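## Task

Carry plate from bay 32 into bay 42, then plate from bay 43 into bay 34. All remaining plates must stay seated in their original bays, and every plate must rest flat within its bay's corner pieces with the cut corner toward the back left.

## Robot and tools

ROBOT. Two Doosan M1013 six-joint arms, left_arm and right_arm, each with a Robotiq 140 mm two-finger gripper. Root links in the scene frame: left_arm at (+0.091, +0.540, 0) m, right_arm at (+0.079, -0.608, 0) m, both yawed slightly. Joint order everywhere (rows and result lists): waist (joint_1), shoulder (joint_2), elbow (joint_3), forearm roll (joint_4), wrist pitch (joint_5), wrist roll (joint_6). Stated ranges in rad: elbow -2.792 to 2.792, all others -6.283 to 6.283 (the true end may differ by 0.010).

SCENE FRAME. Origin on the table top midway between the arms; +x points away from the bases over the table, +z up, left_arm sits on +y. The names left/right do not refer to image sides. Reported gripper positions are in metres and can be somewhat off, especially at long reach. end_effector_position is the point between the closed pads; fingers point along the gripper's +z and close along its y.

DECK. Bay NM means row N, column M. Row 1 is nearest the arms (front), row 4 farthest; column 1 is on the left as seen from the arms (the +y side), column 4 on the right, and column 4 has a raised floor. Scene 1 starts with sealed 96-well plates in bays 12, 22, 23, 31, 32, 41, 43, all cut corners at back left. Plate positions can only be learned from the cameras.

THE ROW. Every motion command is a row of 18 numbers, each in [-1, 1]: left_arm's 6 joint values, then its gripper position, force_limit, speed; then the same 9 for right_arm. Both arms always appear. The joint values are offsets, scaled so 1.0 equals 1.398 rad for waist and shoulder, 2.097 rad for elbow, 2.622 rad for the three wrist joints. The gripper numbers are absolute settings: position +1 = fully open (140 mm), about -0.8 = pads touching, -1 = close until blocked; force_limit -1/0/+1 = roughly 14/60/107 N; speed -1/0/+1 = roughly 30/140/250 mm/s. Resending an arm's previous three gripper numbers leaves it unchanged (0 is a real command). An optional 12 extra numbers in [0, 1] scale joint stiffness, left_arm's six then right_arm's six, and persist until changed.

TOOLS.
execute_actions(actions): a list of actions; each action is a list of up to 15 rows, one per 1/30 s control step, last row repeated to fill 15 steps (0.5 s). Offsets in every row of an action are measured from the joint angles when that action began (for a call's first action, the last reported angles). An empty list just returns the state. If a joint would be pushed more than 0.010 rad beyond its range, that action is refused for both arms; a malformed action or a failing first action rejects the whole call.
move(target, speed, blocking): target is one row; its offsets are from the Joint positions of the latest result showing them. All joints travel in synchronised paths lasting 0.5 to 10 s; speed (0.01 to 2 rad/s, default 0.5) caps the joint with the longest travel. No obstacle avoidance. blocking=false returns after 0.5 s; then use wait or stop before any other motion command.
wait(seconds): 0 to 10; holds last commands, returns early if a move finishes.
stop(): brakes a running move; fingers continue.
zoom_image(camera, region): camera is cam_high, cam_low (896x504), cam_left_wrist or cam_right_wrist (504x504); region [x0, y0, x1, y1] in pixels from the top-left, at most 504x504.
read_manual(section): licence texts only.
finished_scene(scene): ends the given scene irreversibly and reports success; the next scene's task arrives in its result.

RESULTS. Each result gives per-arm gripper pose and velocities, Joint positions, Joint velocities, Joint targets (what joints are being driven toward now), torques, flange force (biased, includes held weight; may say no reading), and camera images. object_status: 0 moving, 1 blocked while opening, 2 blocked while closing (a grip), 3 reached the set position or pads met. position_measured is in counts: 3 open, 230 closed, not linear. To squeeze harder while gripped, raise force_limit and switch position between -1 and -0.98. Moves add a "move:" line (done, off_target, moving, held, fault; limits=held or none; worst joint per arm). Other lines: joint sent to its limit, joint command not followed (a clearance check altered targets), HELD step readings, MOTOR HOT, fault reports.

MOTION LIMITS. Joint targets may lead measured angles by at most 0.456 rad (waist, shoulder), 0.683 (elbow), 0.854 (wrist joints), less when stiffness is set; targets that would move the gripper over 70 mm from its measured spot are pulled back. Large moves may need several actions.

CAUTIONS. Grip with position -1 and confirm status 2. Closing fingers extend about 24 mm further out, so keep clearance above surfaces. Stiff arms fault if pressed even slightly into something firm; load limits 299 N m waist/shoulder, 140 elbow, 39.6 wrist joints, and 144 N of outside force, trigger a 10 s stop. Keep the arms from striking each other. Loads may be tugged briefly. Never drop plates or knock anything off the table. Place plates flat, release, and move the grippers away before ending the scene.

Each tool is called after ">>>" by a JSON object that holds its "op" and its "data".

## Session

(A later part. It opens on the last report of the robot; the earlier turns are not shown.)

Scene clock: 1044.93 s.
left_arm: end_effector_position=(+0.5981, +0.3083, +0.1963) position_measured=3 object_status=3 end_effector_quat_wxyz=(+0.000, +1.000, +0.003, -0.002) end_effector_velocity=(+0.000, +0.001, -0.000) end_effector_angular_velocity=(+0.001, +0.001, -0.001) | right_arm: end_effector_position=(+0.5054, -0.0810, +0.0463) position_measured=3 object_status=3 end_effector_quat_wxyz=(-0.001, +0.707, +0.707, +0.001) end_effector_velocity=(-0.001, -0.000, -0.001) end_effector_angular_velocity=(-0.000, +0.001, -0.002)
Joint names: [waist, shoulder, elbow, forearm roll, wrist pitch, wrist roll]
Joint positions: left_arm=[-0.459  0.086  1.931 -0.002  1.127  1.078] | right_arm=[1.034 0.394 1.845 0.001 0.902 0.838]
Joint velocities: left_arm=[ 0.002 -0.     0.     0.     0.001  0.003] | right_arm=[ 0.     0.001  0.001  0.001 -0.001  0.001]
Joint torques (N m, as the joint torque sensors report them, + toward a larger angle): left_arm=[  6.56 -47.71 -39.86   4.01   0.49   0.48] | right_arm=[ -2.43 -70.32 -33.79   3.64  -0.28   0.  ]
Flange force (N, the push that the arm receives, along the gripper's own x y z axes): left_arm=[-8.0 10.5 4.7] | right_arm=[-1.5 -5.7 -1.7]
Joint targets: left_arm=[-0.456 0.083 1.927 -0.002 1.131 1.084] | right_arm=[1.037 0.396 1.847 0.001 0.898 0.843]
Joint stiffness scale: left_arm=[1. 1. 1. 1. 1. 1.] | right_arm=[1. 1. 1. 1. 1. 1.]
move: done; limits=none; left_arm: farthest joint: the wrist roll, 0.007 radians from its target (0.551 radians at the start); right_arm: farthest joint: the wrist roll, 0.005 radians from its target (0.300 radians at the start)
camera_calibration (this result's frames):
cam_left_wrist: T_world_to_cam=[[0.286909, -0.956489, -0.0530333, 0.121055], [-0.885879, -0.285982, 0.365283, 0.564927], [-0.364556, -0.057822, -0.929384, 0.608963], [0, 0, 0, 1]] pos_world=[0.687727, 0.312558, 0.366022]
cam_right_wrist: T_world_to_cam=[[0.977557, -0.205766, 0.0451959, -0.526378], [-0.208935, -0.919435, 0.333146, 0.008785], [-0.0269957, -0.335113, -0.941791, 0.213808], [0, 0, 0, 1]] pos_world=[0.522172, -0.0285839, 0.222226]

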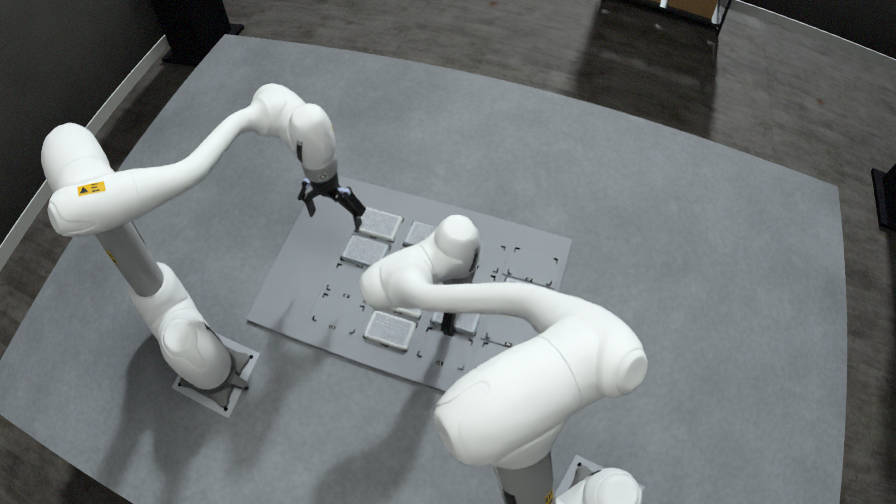

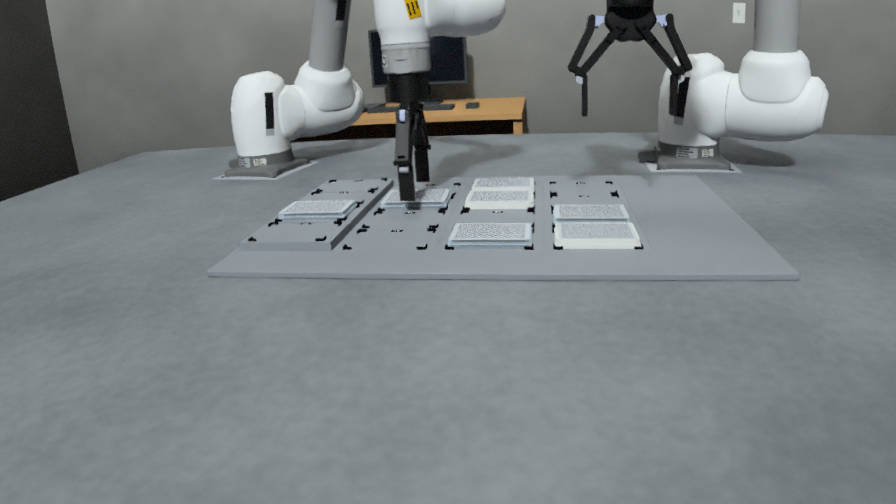

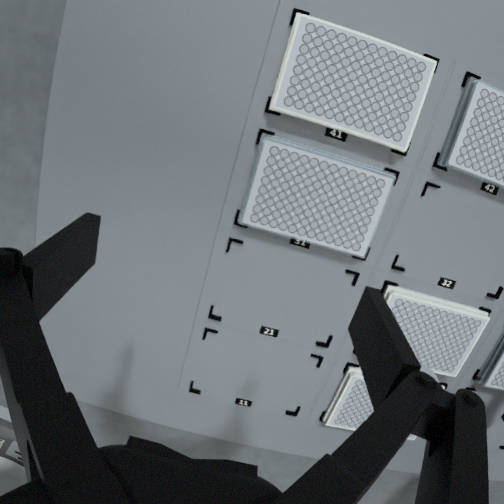

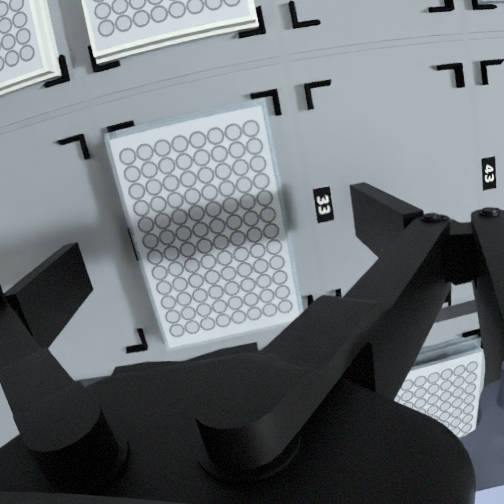

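>>> {"op": "zoom_image", "data": {"camera": "cam_left_wrist", "region": [220, 0, 504, 270]}}

>>> {"op": "zoom_image", "data": {"camera": "cam_right_wrist", "region": [80, 70, 300, 190]}}

Region (220, 0, 504, 270) of cam_left_wrist's 504x504 image, scaled by 1.775, with more detail than that image has; it fills the top 479 rows of this view, and the rest is white.

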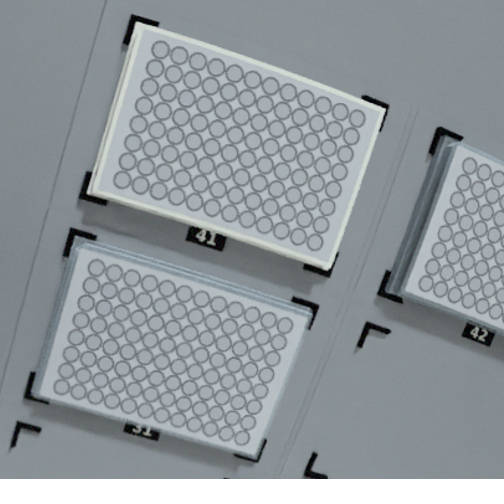

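Region (80, 70, 300, 190) of cam_right_wrist's 504x504 image, scaled by 2.291, with more detail than that image has; it fills the top 275 rows of this view, and the rest is white.

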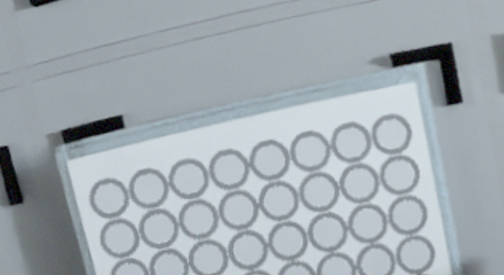

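>>> {"op": "execute_actions", "data": {"actions": [[[0,0,0,0,0,0,1,0,-0.3,0,0,0,0,0,0,-1,-0.8,-0.6]],[[0,0,0,0,0,0,1,0,-0.3,0,0,0,0,0,0,-1,-0.8,-0.6]]]}}

Scene clock: 1060.60 s.
left_arm: end_effector_position=(+0.5982, +0.3084, +0.1963) position_measured=3 object_status=3 end_effector_quat_wxyz=(+0.000, +1.000, +0.003, -0.002) end_effector_velocity=(+0.000, +0.001, +0.000) end_effector_angular_velocity=(+0.000, -0.000, +0.002) | right_arm: end_effector_position=(+0.5054, -0.0810, +0.0463) position_measured=107 object_status=0 end_effector_quat_wxyz=(-0.001, +0.707, +0.707, +0.001) end_effector_velocity=(-0.002, -0.001, -0.001) end_effector_angular_velocity=(-0.001, +0.002, +0.000)
Joint names: [waist, shoulder, elbow, forearm roll, wrist pitch, wrist roll]
Joint positions: left_arm=[-0.459  0.086  1.931 -0.002  1.127  1.078] | right_arm=[1.034 0.394 1.845 0.001 0.902 0.838]
Joint velocities: left_arm=[ 0.002 -0.     0.     0.     0.    -0.   ] | right_arm=[ 0.001 -0.     0.002  0.001 -0.    -0.   ]
Joint torques (N m, as the joint torque sensors report them, + toward a larger angle): left_arm=[  8.02 -48.55 -39.69   3.91   0.47   0.2 ] | right_arm=[ -2.11 -69.58 -33.99   3.62  -0.16  -0.07]
Flange force (N, the push that the arm receives, along the gripper's own x y z axes): left_arm=[-7.4 12.6 4.8] | right_arm=[-2.9 -6.8 -2.4]
Flange force at the end of the 1st action (N, along the gripper's axes at the end of the call): left_arm=[-7.9 10.7 4.8] | right_arm=[-2.5 -6.9 -2.0]
Joint targets: left_arm=[-0.459 0.086 1.931 -0.002 1.127 1.078] | right_arm=[1.034 0.394 1.845 0.001 0.902 0.838]
Joint stiffness scale: left_arm=[1. 1. 1. 1. 1. 1.] | right_arm=[1. 1. 1. 1. 1. 1.]
Step readings (joint positions; steps 1 to 15: 1st action; 16 to 30: 2nd action):
0: left_arm=[-0.459 0.086 1.931 -0.002 1.127 1.078] | right_arm=[1.034 0.394 1.845 0.001 0.902 0.838]
1: left_arm=[-0.459 0.086 1.931 -0.002 1.127 1.078] | right_arm=[1.034 0.394 1.845 0.001 0.902 0.838]
2: left_arm=[-0.459 0.086 1.931 -0.002 1.127 1.078] | right_arm=[1.034 0.394 1.845 0.001 0.902 0.838]
4: left_arm=[-0.459 0.086 1.931 -0.002 1.127 1.078] | right_arm=[1.034 0.394 1.845 0.001 0.902 0.838]
8: left_arm=[-0.459 0.086 1.931 -0.002 1.127 1.078] | right_arm=[1.034 0.394 1.845 0.001 0.902 0.838]
15: left_arm=[-0.459 0.086 1.931 -0.002 1.127 1.078] | right_arm=[1.034 0.394 1.845 0.001 0.902 0.838]
16: left_arm=[-0.459 0.086 1.931 -0.002 1.127 1.078] | right_arm=[1.034 0.394 1.845 0.001 0.902 0.838]
17: left_arm=[-0.459 0.086 1.931 -0.002 1.127 1.078] | right_arm=[1.034 0.394 1.845 0.001 0.902 0.838]
19: left_arm=[-0.459 0.086 1.931 -0.002 1.127 1.078] | right_arm=[1.034 0.394 1.845 0.001 0.902 0.838]
23: left_arm=[-0.459 0.086 1.931 -0.002 1.127 1.078] | right_arm=[1.034 0.394 1.845 0.001 0.902 0.838]
30: Joint positions above
camera_calibration (this result's frames):
cam_left_wrist: T_world_to_cam=[[0.286814, -0.956516, -0.0530558, 0.121214], [-0.885897, -0.285901, 0.365305, 0.564972], [-0.364589, -0.0577726, -0.929375, 0.609], [0, 0, 0, 1]] pos_world=[0.687776, 0.312653, 0.366034]
cam_right_wrist: T_world_to_cam=[[0.977539, -0.205842, 0.0452287, -0.52633], [-0.209018, -0.919435, 0.333092, 0.0088986], [-0.0269795, -0.335064, -0.941809, 0.213793], [0, 0, 0, 1]] pos_world=[0.522136, -0.0285246, 0.222194]

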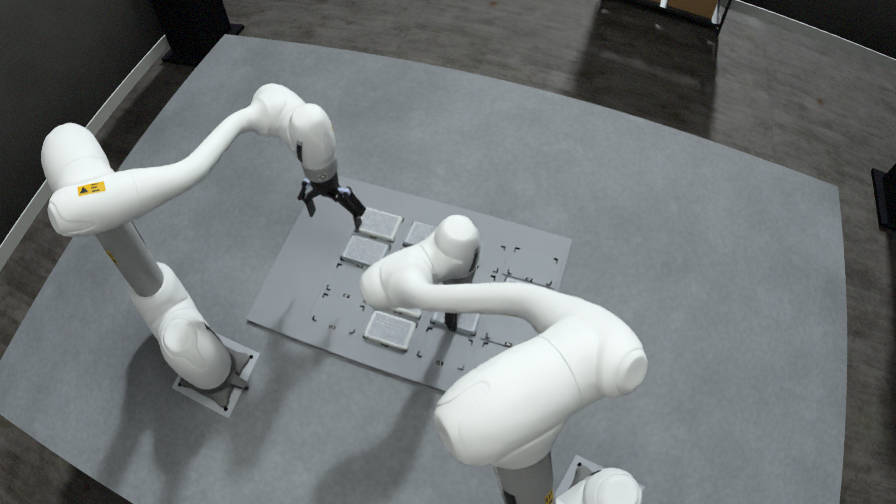

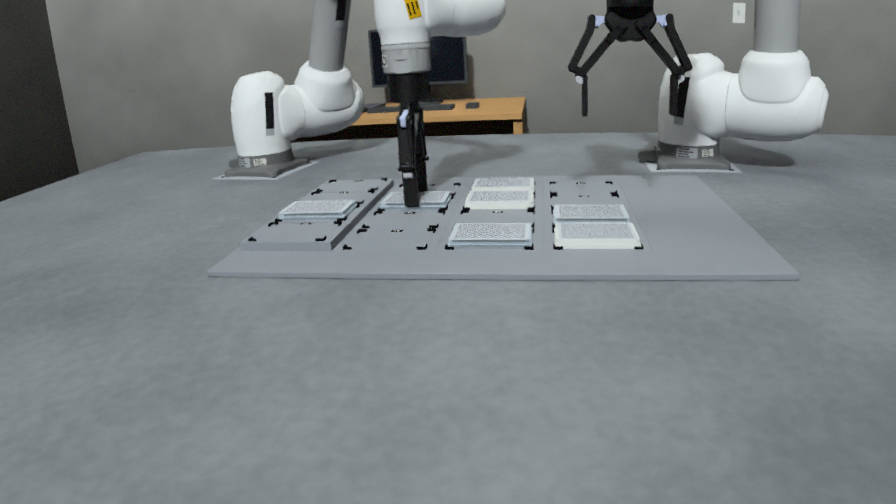

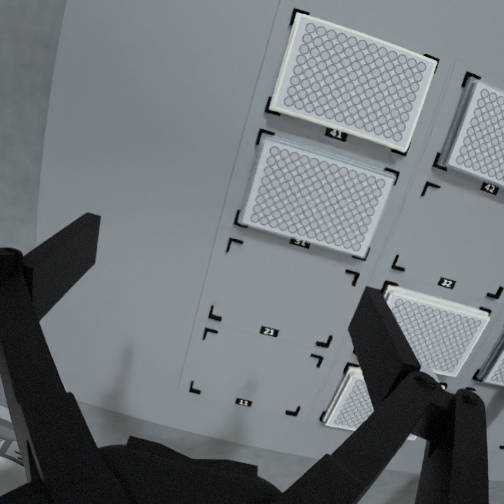

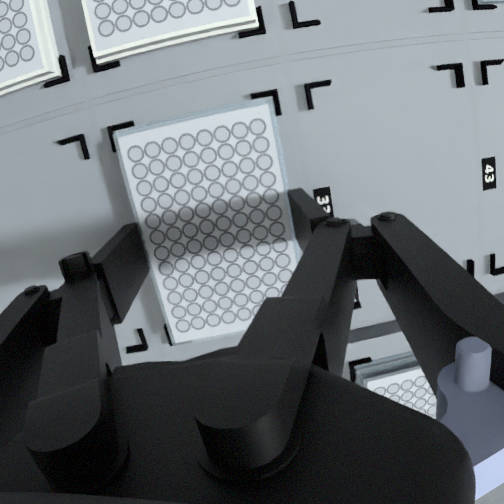

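>>> {"op": "wait", "data": {"seconds": 0}}

>>> {"op": "zoom_image", "data": {"camera": "cam_right_wrist", "region": [80, 70, 300, 190]}}

Scene clock: 1064.77 s.
left_arm: end_effector_position=(+0.5982, +0.3084, +0.1963) position_measured=3 object_status=3 end_effector_quat_wxyz=(+0.000, +1.000, +0.003, -0.002) end_effector_velocity=(+0.001, +0.001, +0.000) end_effector_angular_velocity=(+0.000, -0.001, +0.001) | right_arm: end_effector_position=(+0.5054, -0.0810, +0.0463) position_measured=107 object_status=2 end_effector_quat_wxyz=(-0.001, +0.707, +0.707, +0.001) end_effector_velocity=(-0.000, -0.000, -0.000) end_effector_angular_velocity=(-0.000, -0.000, +0.000)
Joint names: [waist, shoulder, elbow, forearm roll, wrist pitch, wrist roll]
Joint positions: left_arm=[-0.459  0.086  1.931 -0.002  1.127  1.078] | right_arm=[1.034 0.394 1.845 0.001 0.902 0.838]
Joint velocities: left_arm=[ 0.001  0.    -0.     0.001  0.     0.   ] | right_arm=[ 0. -0.  0. -0. -0.  0.]
Joint torques (N m, as the joint torque sensors report them, + toward a larger angle): left_arm=[  7.36 -48.35 -38.45   3.98   0.4    0.11] | right_arm=[ -2.29 -68.52 -33.78   3.65  -0.21  -0.01]
Flange force (N, the push that the arm receives, along the gripper's own x y z axes): left_arm=[-5.1 12.2 3.1] | right_arm=[-3.3 -7.1 -3.7]
Joint targets: left_arm=[-0.459 0.086 1.931 -0.002 1.127 1.078] | right_arm=[1.034 0.394 1.845 0.001 0.902 0.838]
Joint stiffness scale: left_arm=[1. 1. 1. 1. 1. 1.] | right_arm=[1. 1. 1. 1. 1. 1.]
camera_calibration (this result's frames):
cam_left_wrist: T_world_to_cam=[[0.286814, -0.956516, -0.0530556, 0.121214], [-0.885897, -0.285901, 0.365305, 0.564972], [-0.364588, -0.0577727, -0.929375, 0.609001], [0, 0, 0, 1]] pos_world=[0.687776, 0.312653, 0.366034]
cam_right_wrist: T_world_to_cam=[[0.977539, -0.205842, 0.0452286, -0.52633], [-0.209018, -0.919435, 0.333092, 0.0088985], [-0.0269797, -0.335064, -0.941809, 0.213793], [0, 0, 0, 1]] pos_world=[0.522136, -0.0285247, 0.222194]

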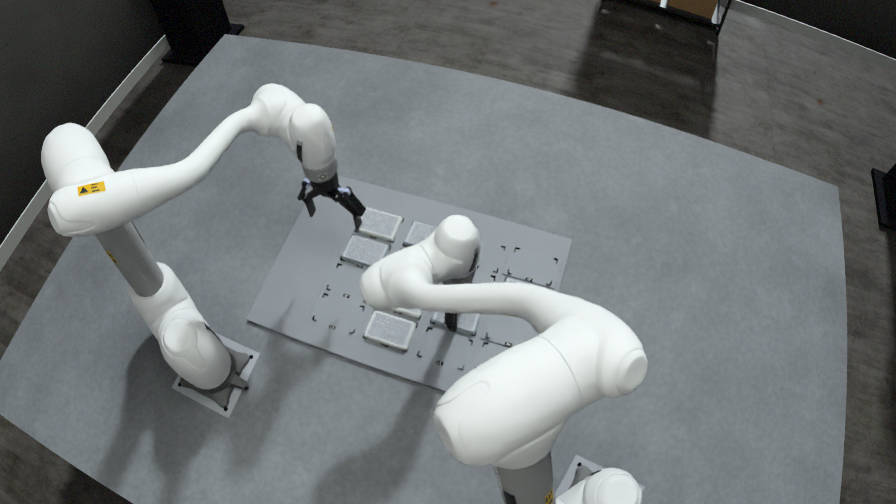

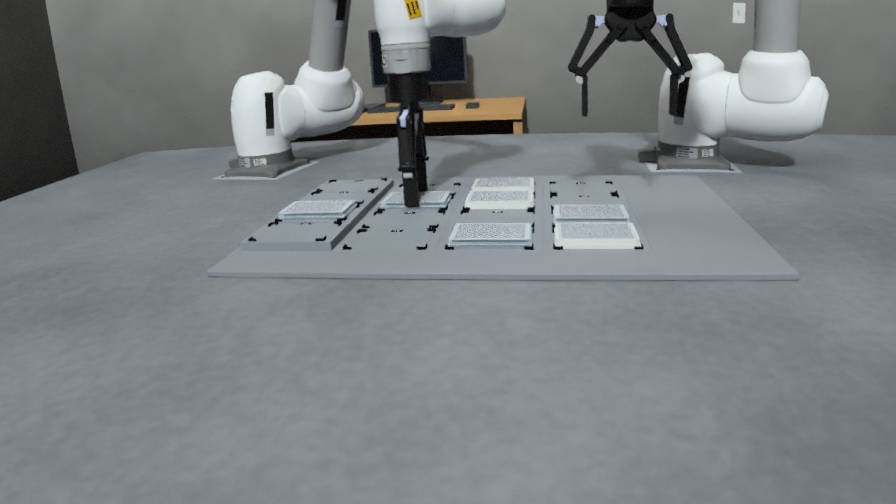

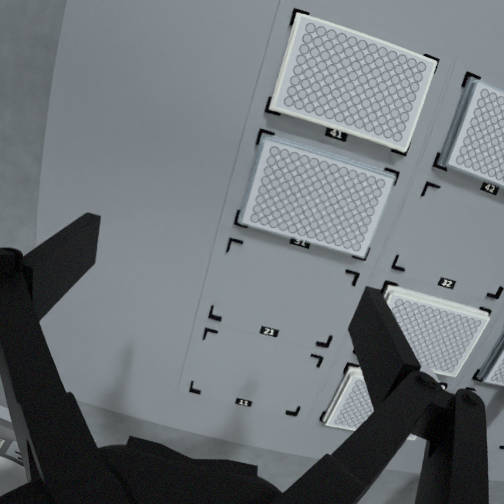

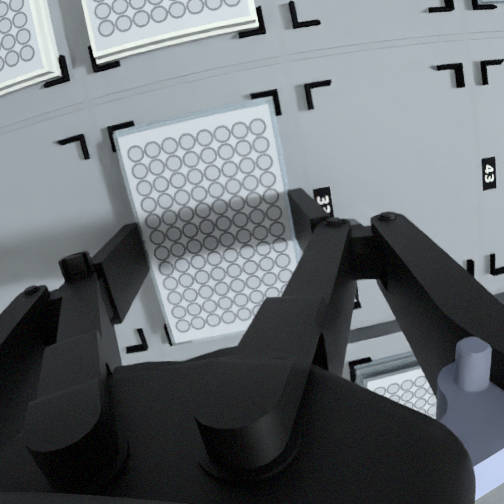

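Region (80, 70, 300, 190) of cam_right_wrist's 504x504 image, scaled by 2.291, with more detail than that image has; it fills the top 275 rows of this view, and the rest is white.

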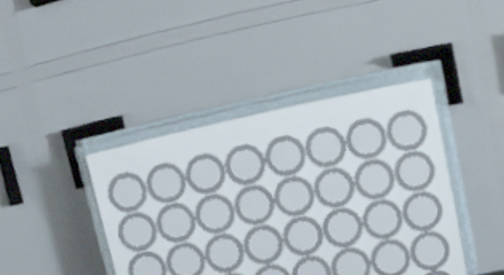

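>>> {"op": "execute_actions", "data": {"actions": [[[0,0,0,0,0,0,1,0,-0.3,0,0,0,0,0,0,1,-0.8,-1],[0,0,0,0,0,0,1,0,-0.3,0,0,0,0,0,0,1,-0.8,-1],[0,0,0,0,0,0,1,0,-0.3,0,0,0,0,0,0,1,-0.8,-1],[0,0,0,0,0,0,1,0,-0.3,0,0,0,0,0,0,1,-0.8,-1],[0,0,0,0,0,0,1,0,-0.3,0,0,0,0,0,0,1,-0.8,-1],[0,0,0,0,0,0,1,0,-0.3,0,0,0,0,0,0,1,-0.8,-1],[0,0,0,0,0,0,1,0,-0.3,0,0,0,0,0,0,0.98,-0.8,0.3]]]}}

>>> {"op": "zoom_image", "data": {"camera": "cam_right_wrist", "region": [80, 70, 300, 190]}}

Scene clock: 1076.67 s.
left_arm: end_effector_position=(+0.5982, +0.3084, +0.1963) position_measured=3 object_status=3 end_effector_quat_wxyz=(+0.000, +1.000, +0.003, -0.002) end_effector_velocity=(-0.000, -0.001, +0.000) end_effector_angular_velocity=(-0.000, -0.001, -0.002) | right_arm: end_effector_position=(+0.5054, -0.0810, +0.0463) position_measured=27 object_status=0 end_effector_quat_wxyz=(-0.001, +0.707, +0.707, +0.001) end_effector_velocity=(-0.000, -0.000, -0.001) end_effector_angular_velocity=(-0.001, +0.000, +0.000)
Joint names: [waist, shoulder, elbow, forearm roll, wrist pitch, wrist roll]
Joint positions: left_arm=[-0.459  0.086  1.931 -0.002  1.127  1.078] | right_arm=[1.034 0.394 1.845 0.001 0.902 0.838]
Joint velocities: left_arm=[-0.002 -0.    -0.001  0.     0.    -0.   ] | right_arm=[-0.     0.001  0.    -0.001 -0.    -0.   ]
Joint torques (N m, as the joint torque sensors report them, + toward a larger angle): left_arm=[  7.99 -48.76 -39.53   4.06   0.54   0.19] | right_arm=[ -1.91 -70.96 -34.01   3.49  -0.43  -0.03]
Flange force (N, the push that the arm receives, along the gripper's own x y z axes): left_arm=[-6.9 13.1 5.0] | right_arm=[-1.4 -4.7 -1.1]
Joint targets: left_arm=[-0.459 0.086 1.931 -0.002 1.127 1.078] | right_arm=[1.034 0.394 1.845 0.001 0.902 0.838]
Joint stiffness scale: left_arm=[1. 1. 1. 1. 1. 1.] | right_arm=[1. 1. 1. 1. 1. 1.]
Step readings (joint positions):
0: left_arm=[-0.459 0.086 1.931 -0.002 1.127 1.078] | right_arm=[1.034 0.394 1.845 0.001 0.902 0.838]
1: left_arm=[-0.459 0.086 1.931 -0.002 1.127 1.078] | right_arm=[1.034 0.394 1.845 0.001 0.902 0.838]
2: left_arm=[-0.459 0.086 1.931 -0.002 1.127 1.078] | right_arm=[1.034 0.394 1.845 0.001 0.902 0.838]
4: left_arm=[-0.459 0.086 1.931 -0.002 1.127 1.078] | right_arm=[1.034 0.394 1.845 0.001 0.902 0.838]
8: left_arm=[-0.459 0.086 1.931 -0.002 1.127 1.078] | right_arm=[1.034 0.394 1.845 0.001 0.902 0.838]
15: Joint positions above
camera_calibration (this result's frames):
cam_left_wrist: T_world_to_cam=[[0.286814, -0.956516, -0.0530557, 0.121214], [-0.885897, -0.285901, 0.365305, 0.564972], [-0.364589, -0.0577727, -0.929375, 0.609], [0, 0, 0, 1]] pos_world=[0.687776, 0.312653, 0.366034]
cam_right_wrist: T_world_to_cam=[[0.97754, -0.205842, 0.0452289, -0.52633], [-0.209018, -0.919435, 0.333092, 0.00889841], [-0.0269793, -0.335064, -0.941809, 0.213793], [0, 0, 0, 1]] pos_world=[0.522136, -0.0285247, 0.222194]

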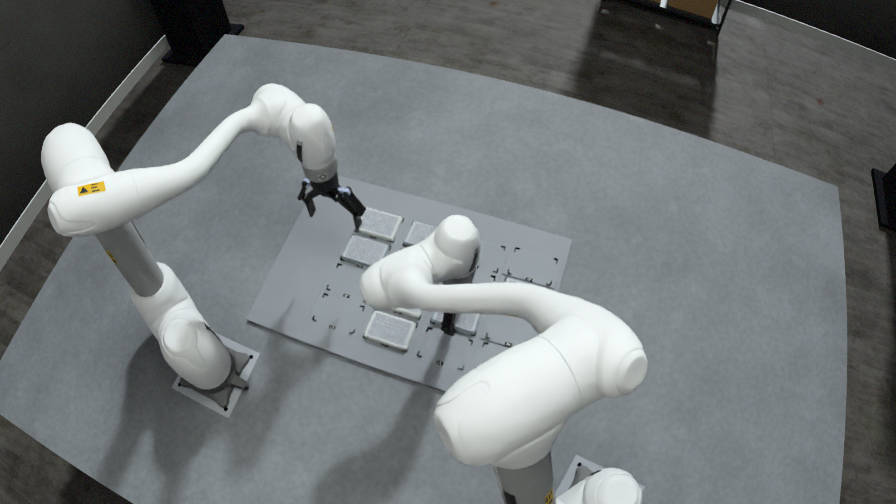

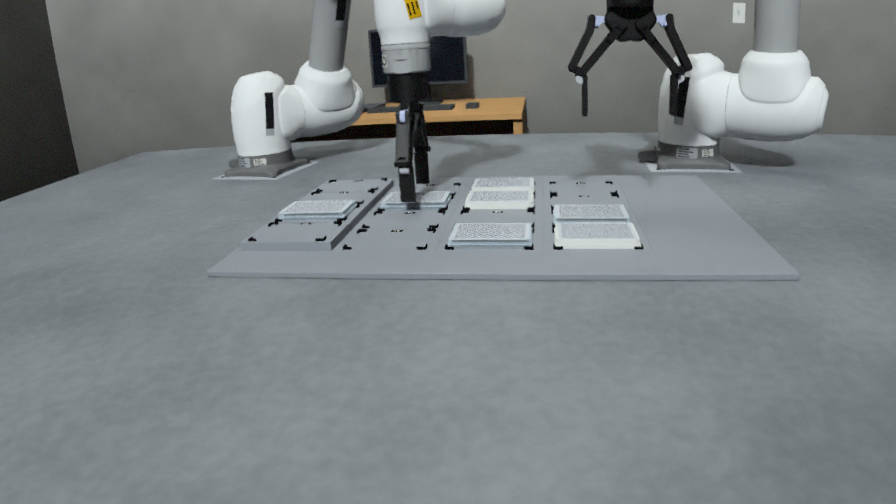

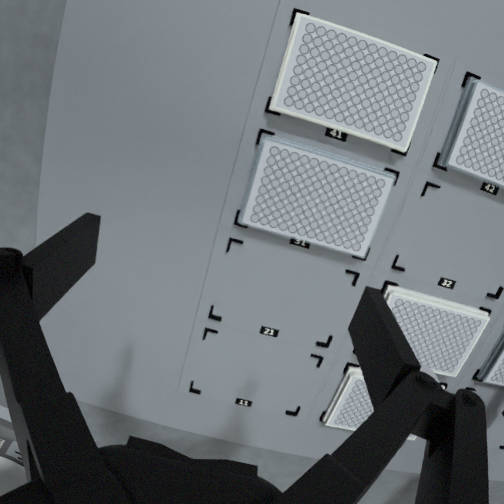

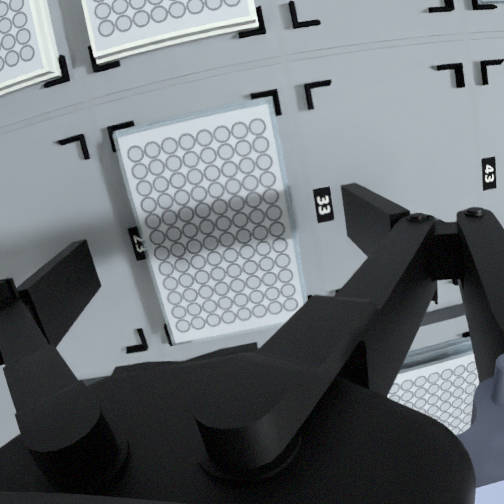

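Region (80, 70, 300, 190) of cam_right_wrist's 504x504 image, scaled by 2.291, with more detail than that image has; it fills the top 275 rows of this view, and the rest is white.

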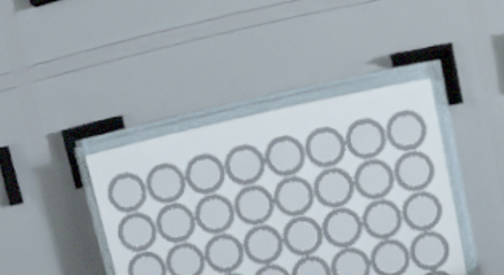

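>>> {"op": "zoom_image", "data": {"camera": "cam_right_wrist", "region": [95, 110, 175, 190]}}

>>> {"op": "zoom_image", "data": {"camera": "cam_low", "region": [360, 170, 550, 230]}}

Region (95, 110, 175, 190) of cam_right_wrist's 504x504 image, scaled by 6.300, with more detail than that image has.

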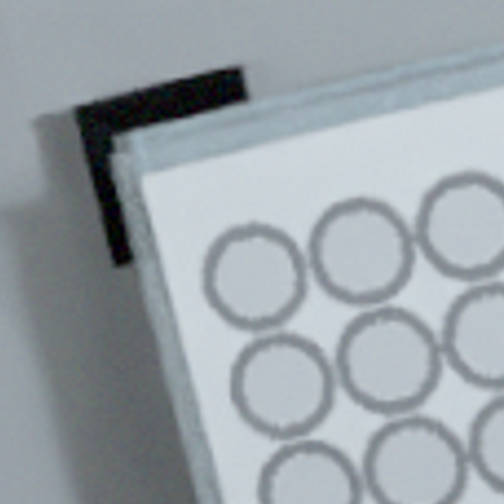

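Region (360, 170, 550, 230) of cam_low's 896x504 image, scaled by 2.653, with more detail than that image has; it fills the top 159 rows of this view, and the rest is white.

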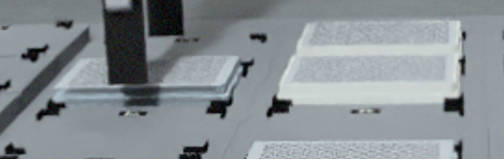

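>>> {"op": "move", "data": {"target": [0,0,0,0,0,0,1,0,-0.3,-0.239,-0.4085,0.1376,0,0.108,0,0.98,-0.8,0.3], "speed": 0.6}}

>>> {"op": "zoom_image", "data": {"camera": "cam_high", "region": [330, 200, 580, 380]}}

Scene clock: 1104.03 s.
left_arm: end_effector_position=(+0.5982, +0.3084, +0.1963) position_measured=3 object_status=3 end_effector_quat_wxyz=(+0.000, +1.000, +0.003, -0.002) end_effector_velocity=(-0.001, -0.001, -0.000) end_effector_angular_velocity=(-0.000, +0.001, -0.001) | right_arm: end_effector_position=(+0.4213, -0.3775, +0.2203) position_measured=6 object_status=3 end_effector_quat_wxyz=(-0.000, +0.814, +0.581, +0.002) end_effector_velocity=(+0.000, -0.001, +0.002) end_effector_angular_velocity=(+0.001, -0.002, -0.001)
Joint names: [waist, shoulder, elbow, forearm roll, wrist pitch, wrist roll]
Joint positions: left_arm=[-0.459  0.086  1.931 -0.002  1.127  1.078] | right_arm=[ 0.703 -0.175  2.131  0.001  1.181  0.838]
Joint velocities: left_arm=[-0.002  0.     0.    -0.001 -0.     0.   ] | right_arm=[-0.002 -0.002 -0.001  0.     0.002 -0.   ]
Joint torques (N m, as the joint torque sensors report them, + toward a larger angle): left_arm=[  6.61 -49.07 -39.9    4.04   0.35   0.2 ] | right_arm=[ -1.18 -18.61 -38.9    4.32  -0.4   -0.27]
Flange force (N, the push that the arm receives, along the gripper's own x y z axes): left_arm=[-5.7 10.8 5.3] | right_arm=[-0.7 -4.9 -1.8]
Joint targets: left_arm=[-0.459 0.086 1.931 -0.002 1.127 1.078] | right_arm=[0.700 -0.177 2.133 0.001 1.185 0.838]
Joint stiffness scale: left_arm=[1. 1. 1. 1. 1. 1.] | right_arm=[1. 1. 1. 1. 1. 1.]
move: done; limits=none; left_arm: farthest joint: the waist, 0.000 radians from its target (0.000 radians at the start); right_arm: farthest joint: the wrist pitch, 0.004 radians from its target (0.283 radians at the start)
camera_calibration (this result's frames):
cam_left_wrist: T_world_to_cam=[[0.286814, -0.956516, -0.0530556, 0.121214], [-0.885897, -0.285901, 0.365305, 0.564972], [-0.364589, -0.0577727, -0.929375, 0.609], [0, 0, 0, 1]] pos_world=[0.687776, 0.312653, 0.366034]
cam_right_wrist: T_world_to_cam=[[0.857525, -0.512334, 0.04653, -0.578484], [-0.497208, -0.802183, 0.330586, -0.173033], [-0.132045, -0.306621, -0.942628, 0.331302], [0, 0, 0, 1]] pos_world=[0.453777, -0.333598, 0.396413]

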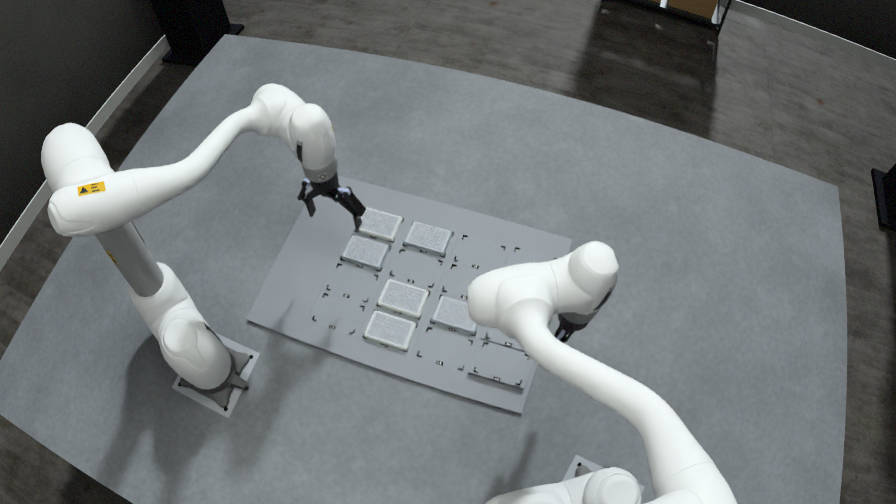

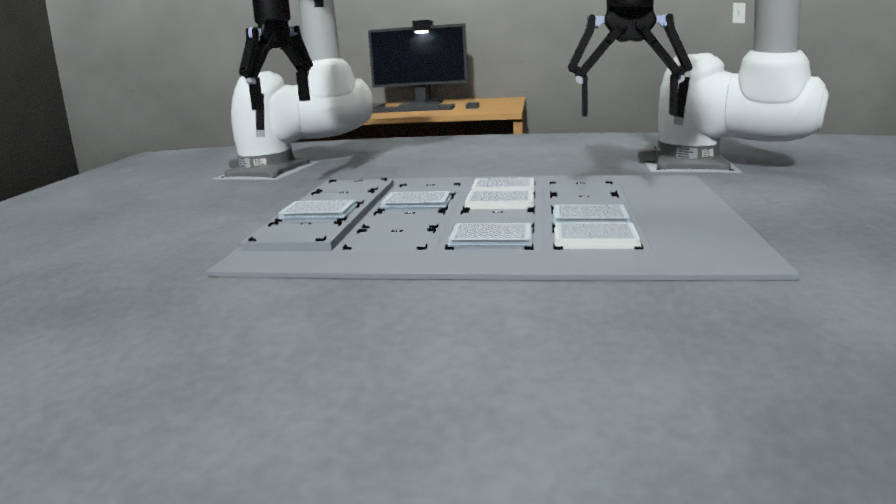

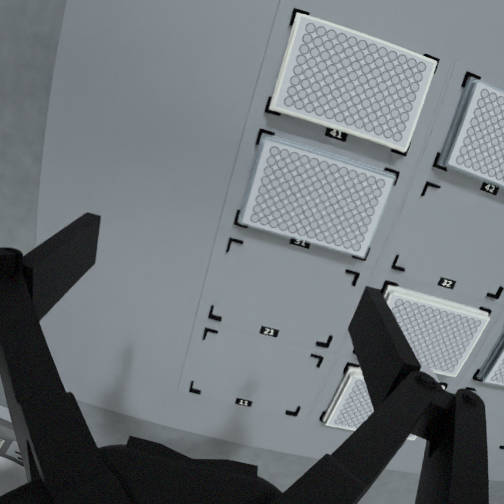

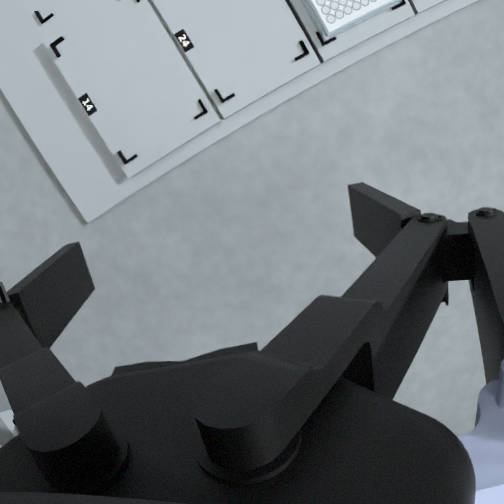

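Region (330, 200, 580, 380) of cam_high's 896x504 image, scaled by 2.016, with more detail than that image has; it fills the top 363 rows of this view, and the rest is white.

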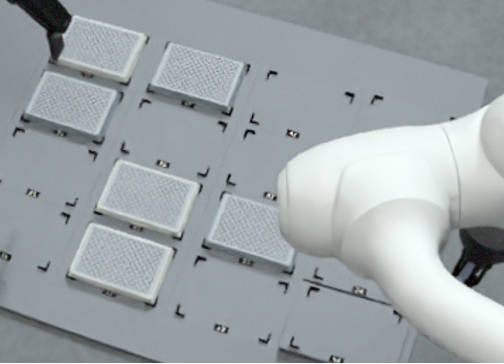

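>>> {"op": "zoom_image", "data": {"camera": "cam_high", "region": [355, 275, 485, 360]}}

>>> {"op": "zoom_image", "data": {"camera": "cam_low", "region": [260, 170, 470, 240]}}

>>> {"op": "zoom_image", "data": {"camera": "cam_low", "region": [440, 170, 650, 260]}}

Region (355, 275, 485, 360) of cam_high's 896x504 image, scaled by 3.877, with more detail than that image has; it fills the top 330 rows of this view, and the rest is white.

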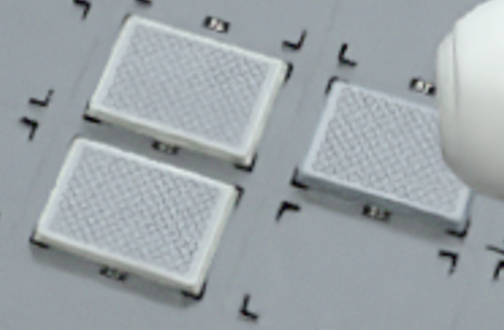

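Region (260, 170, 470, 240) of cam_low's 896x504 image, scaled by 2.400, with more detail than that image has.

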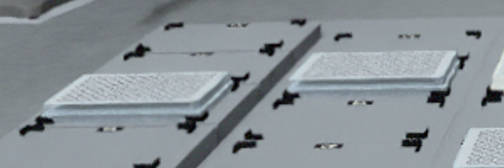

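Region (440, 170, 650, 260) of cam_low's 896x504 image, scaled by 2.400, with more detail than that image has; it fills the top 216 rows of this view, and the rest is white.

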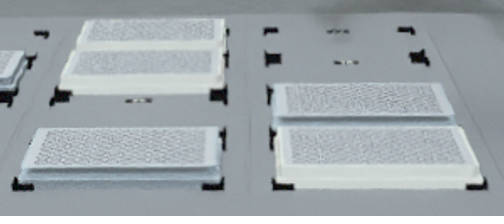

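>>> {"op": "finished_scene", "data": {"scene": 1}}

The scene is finished: the task was done.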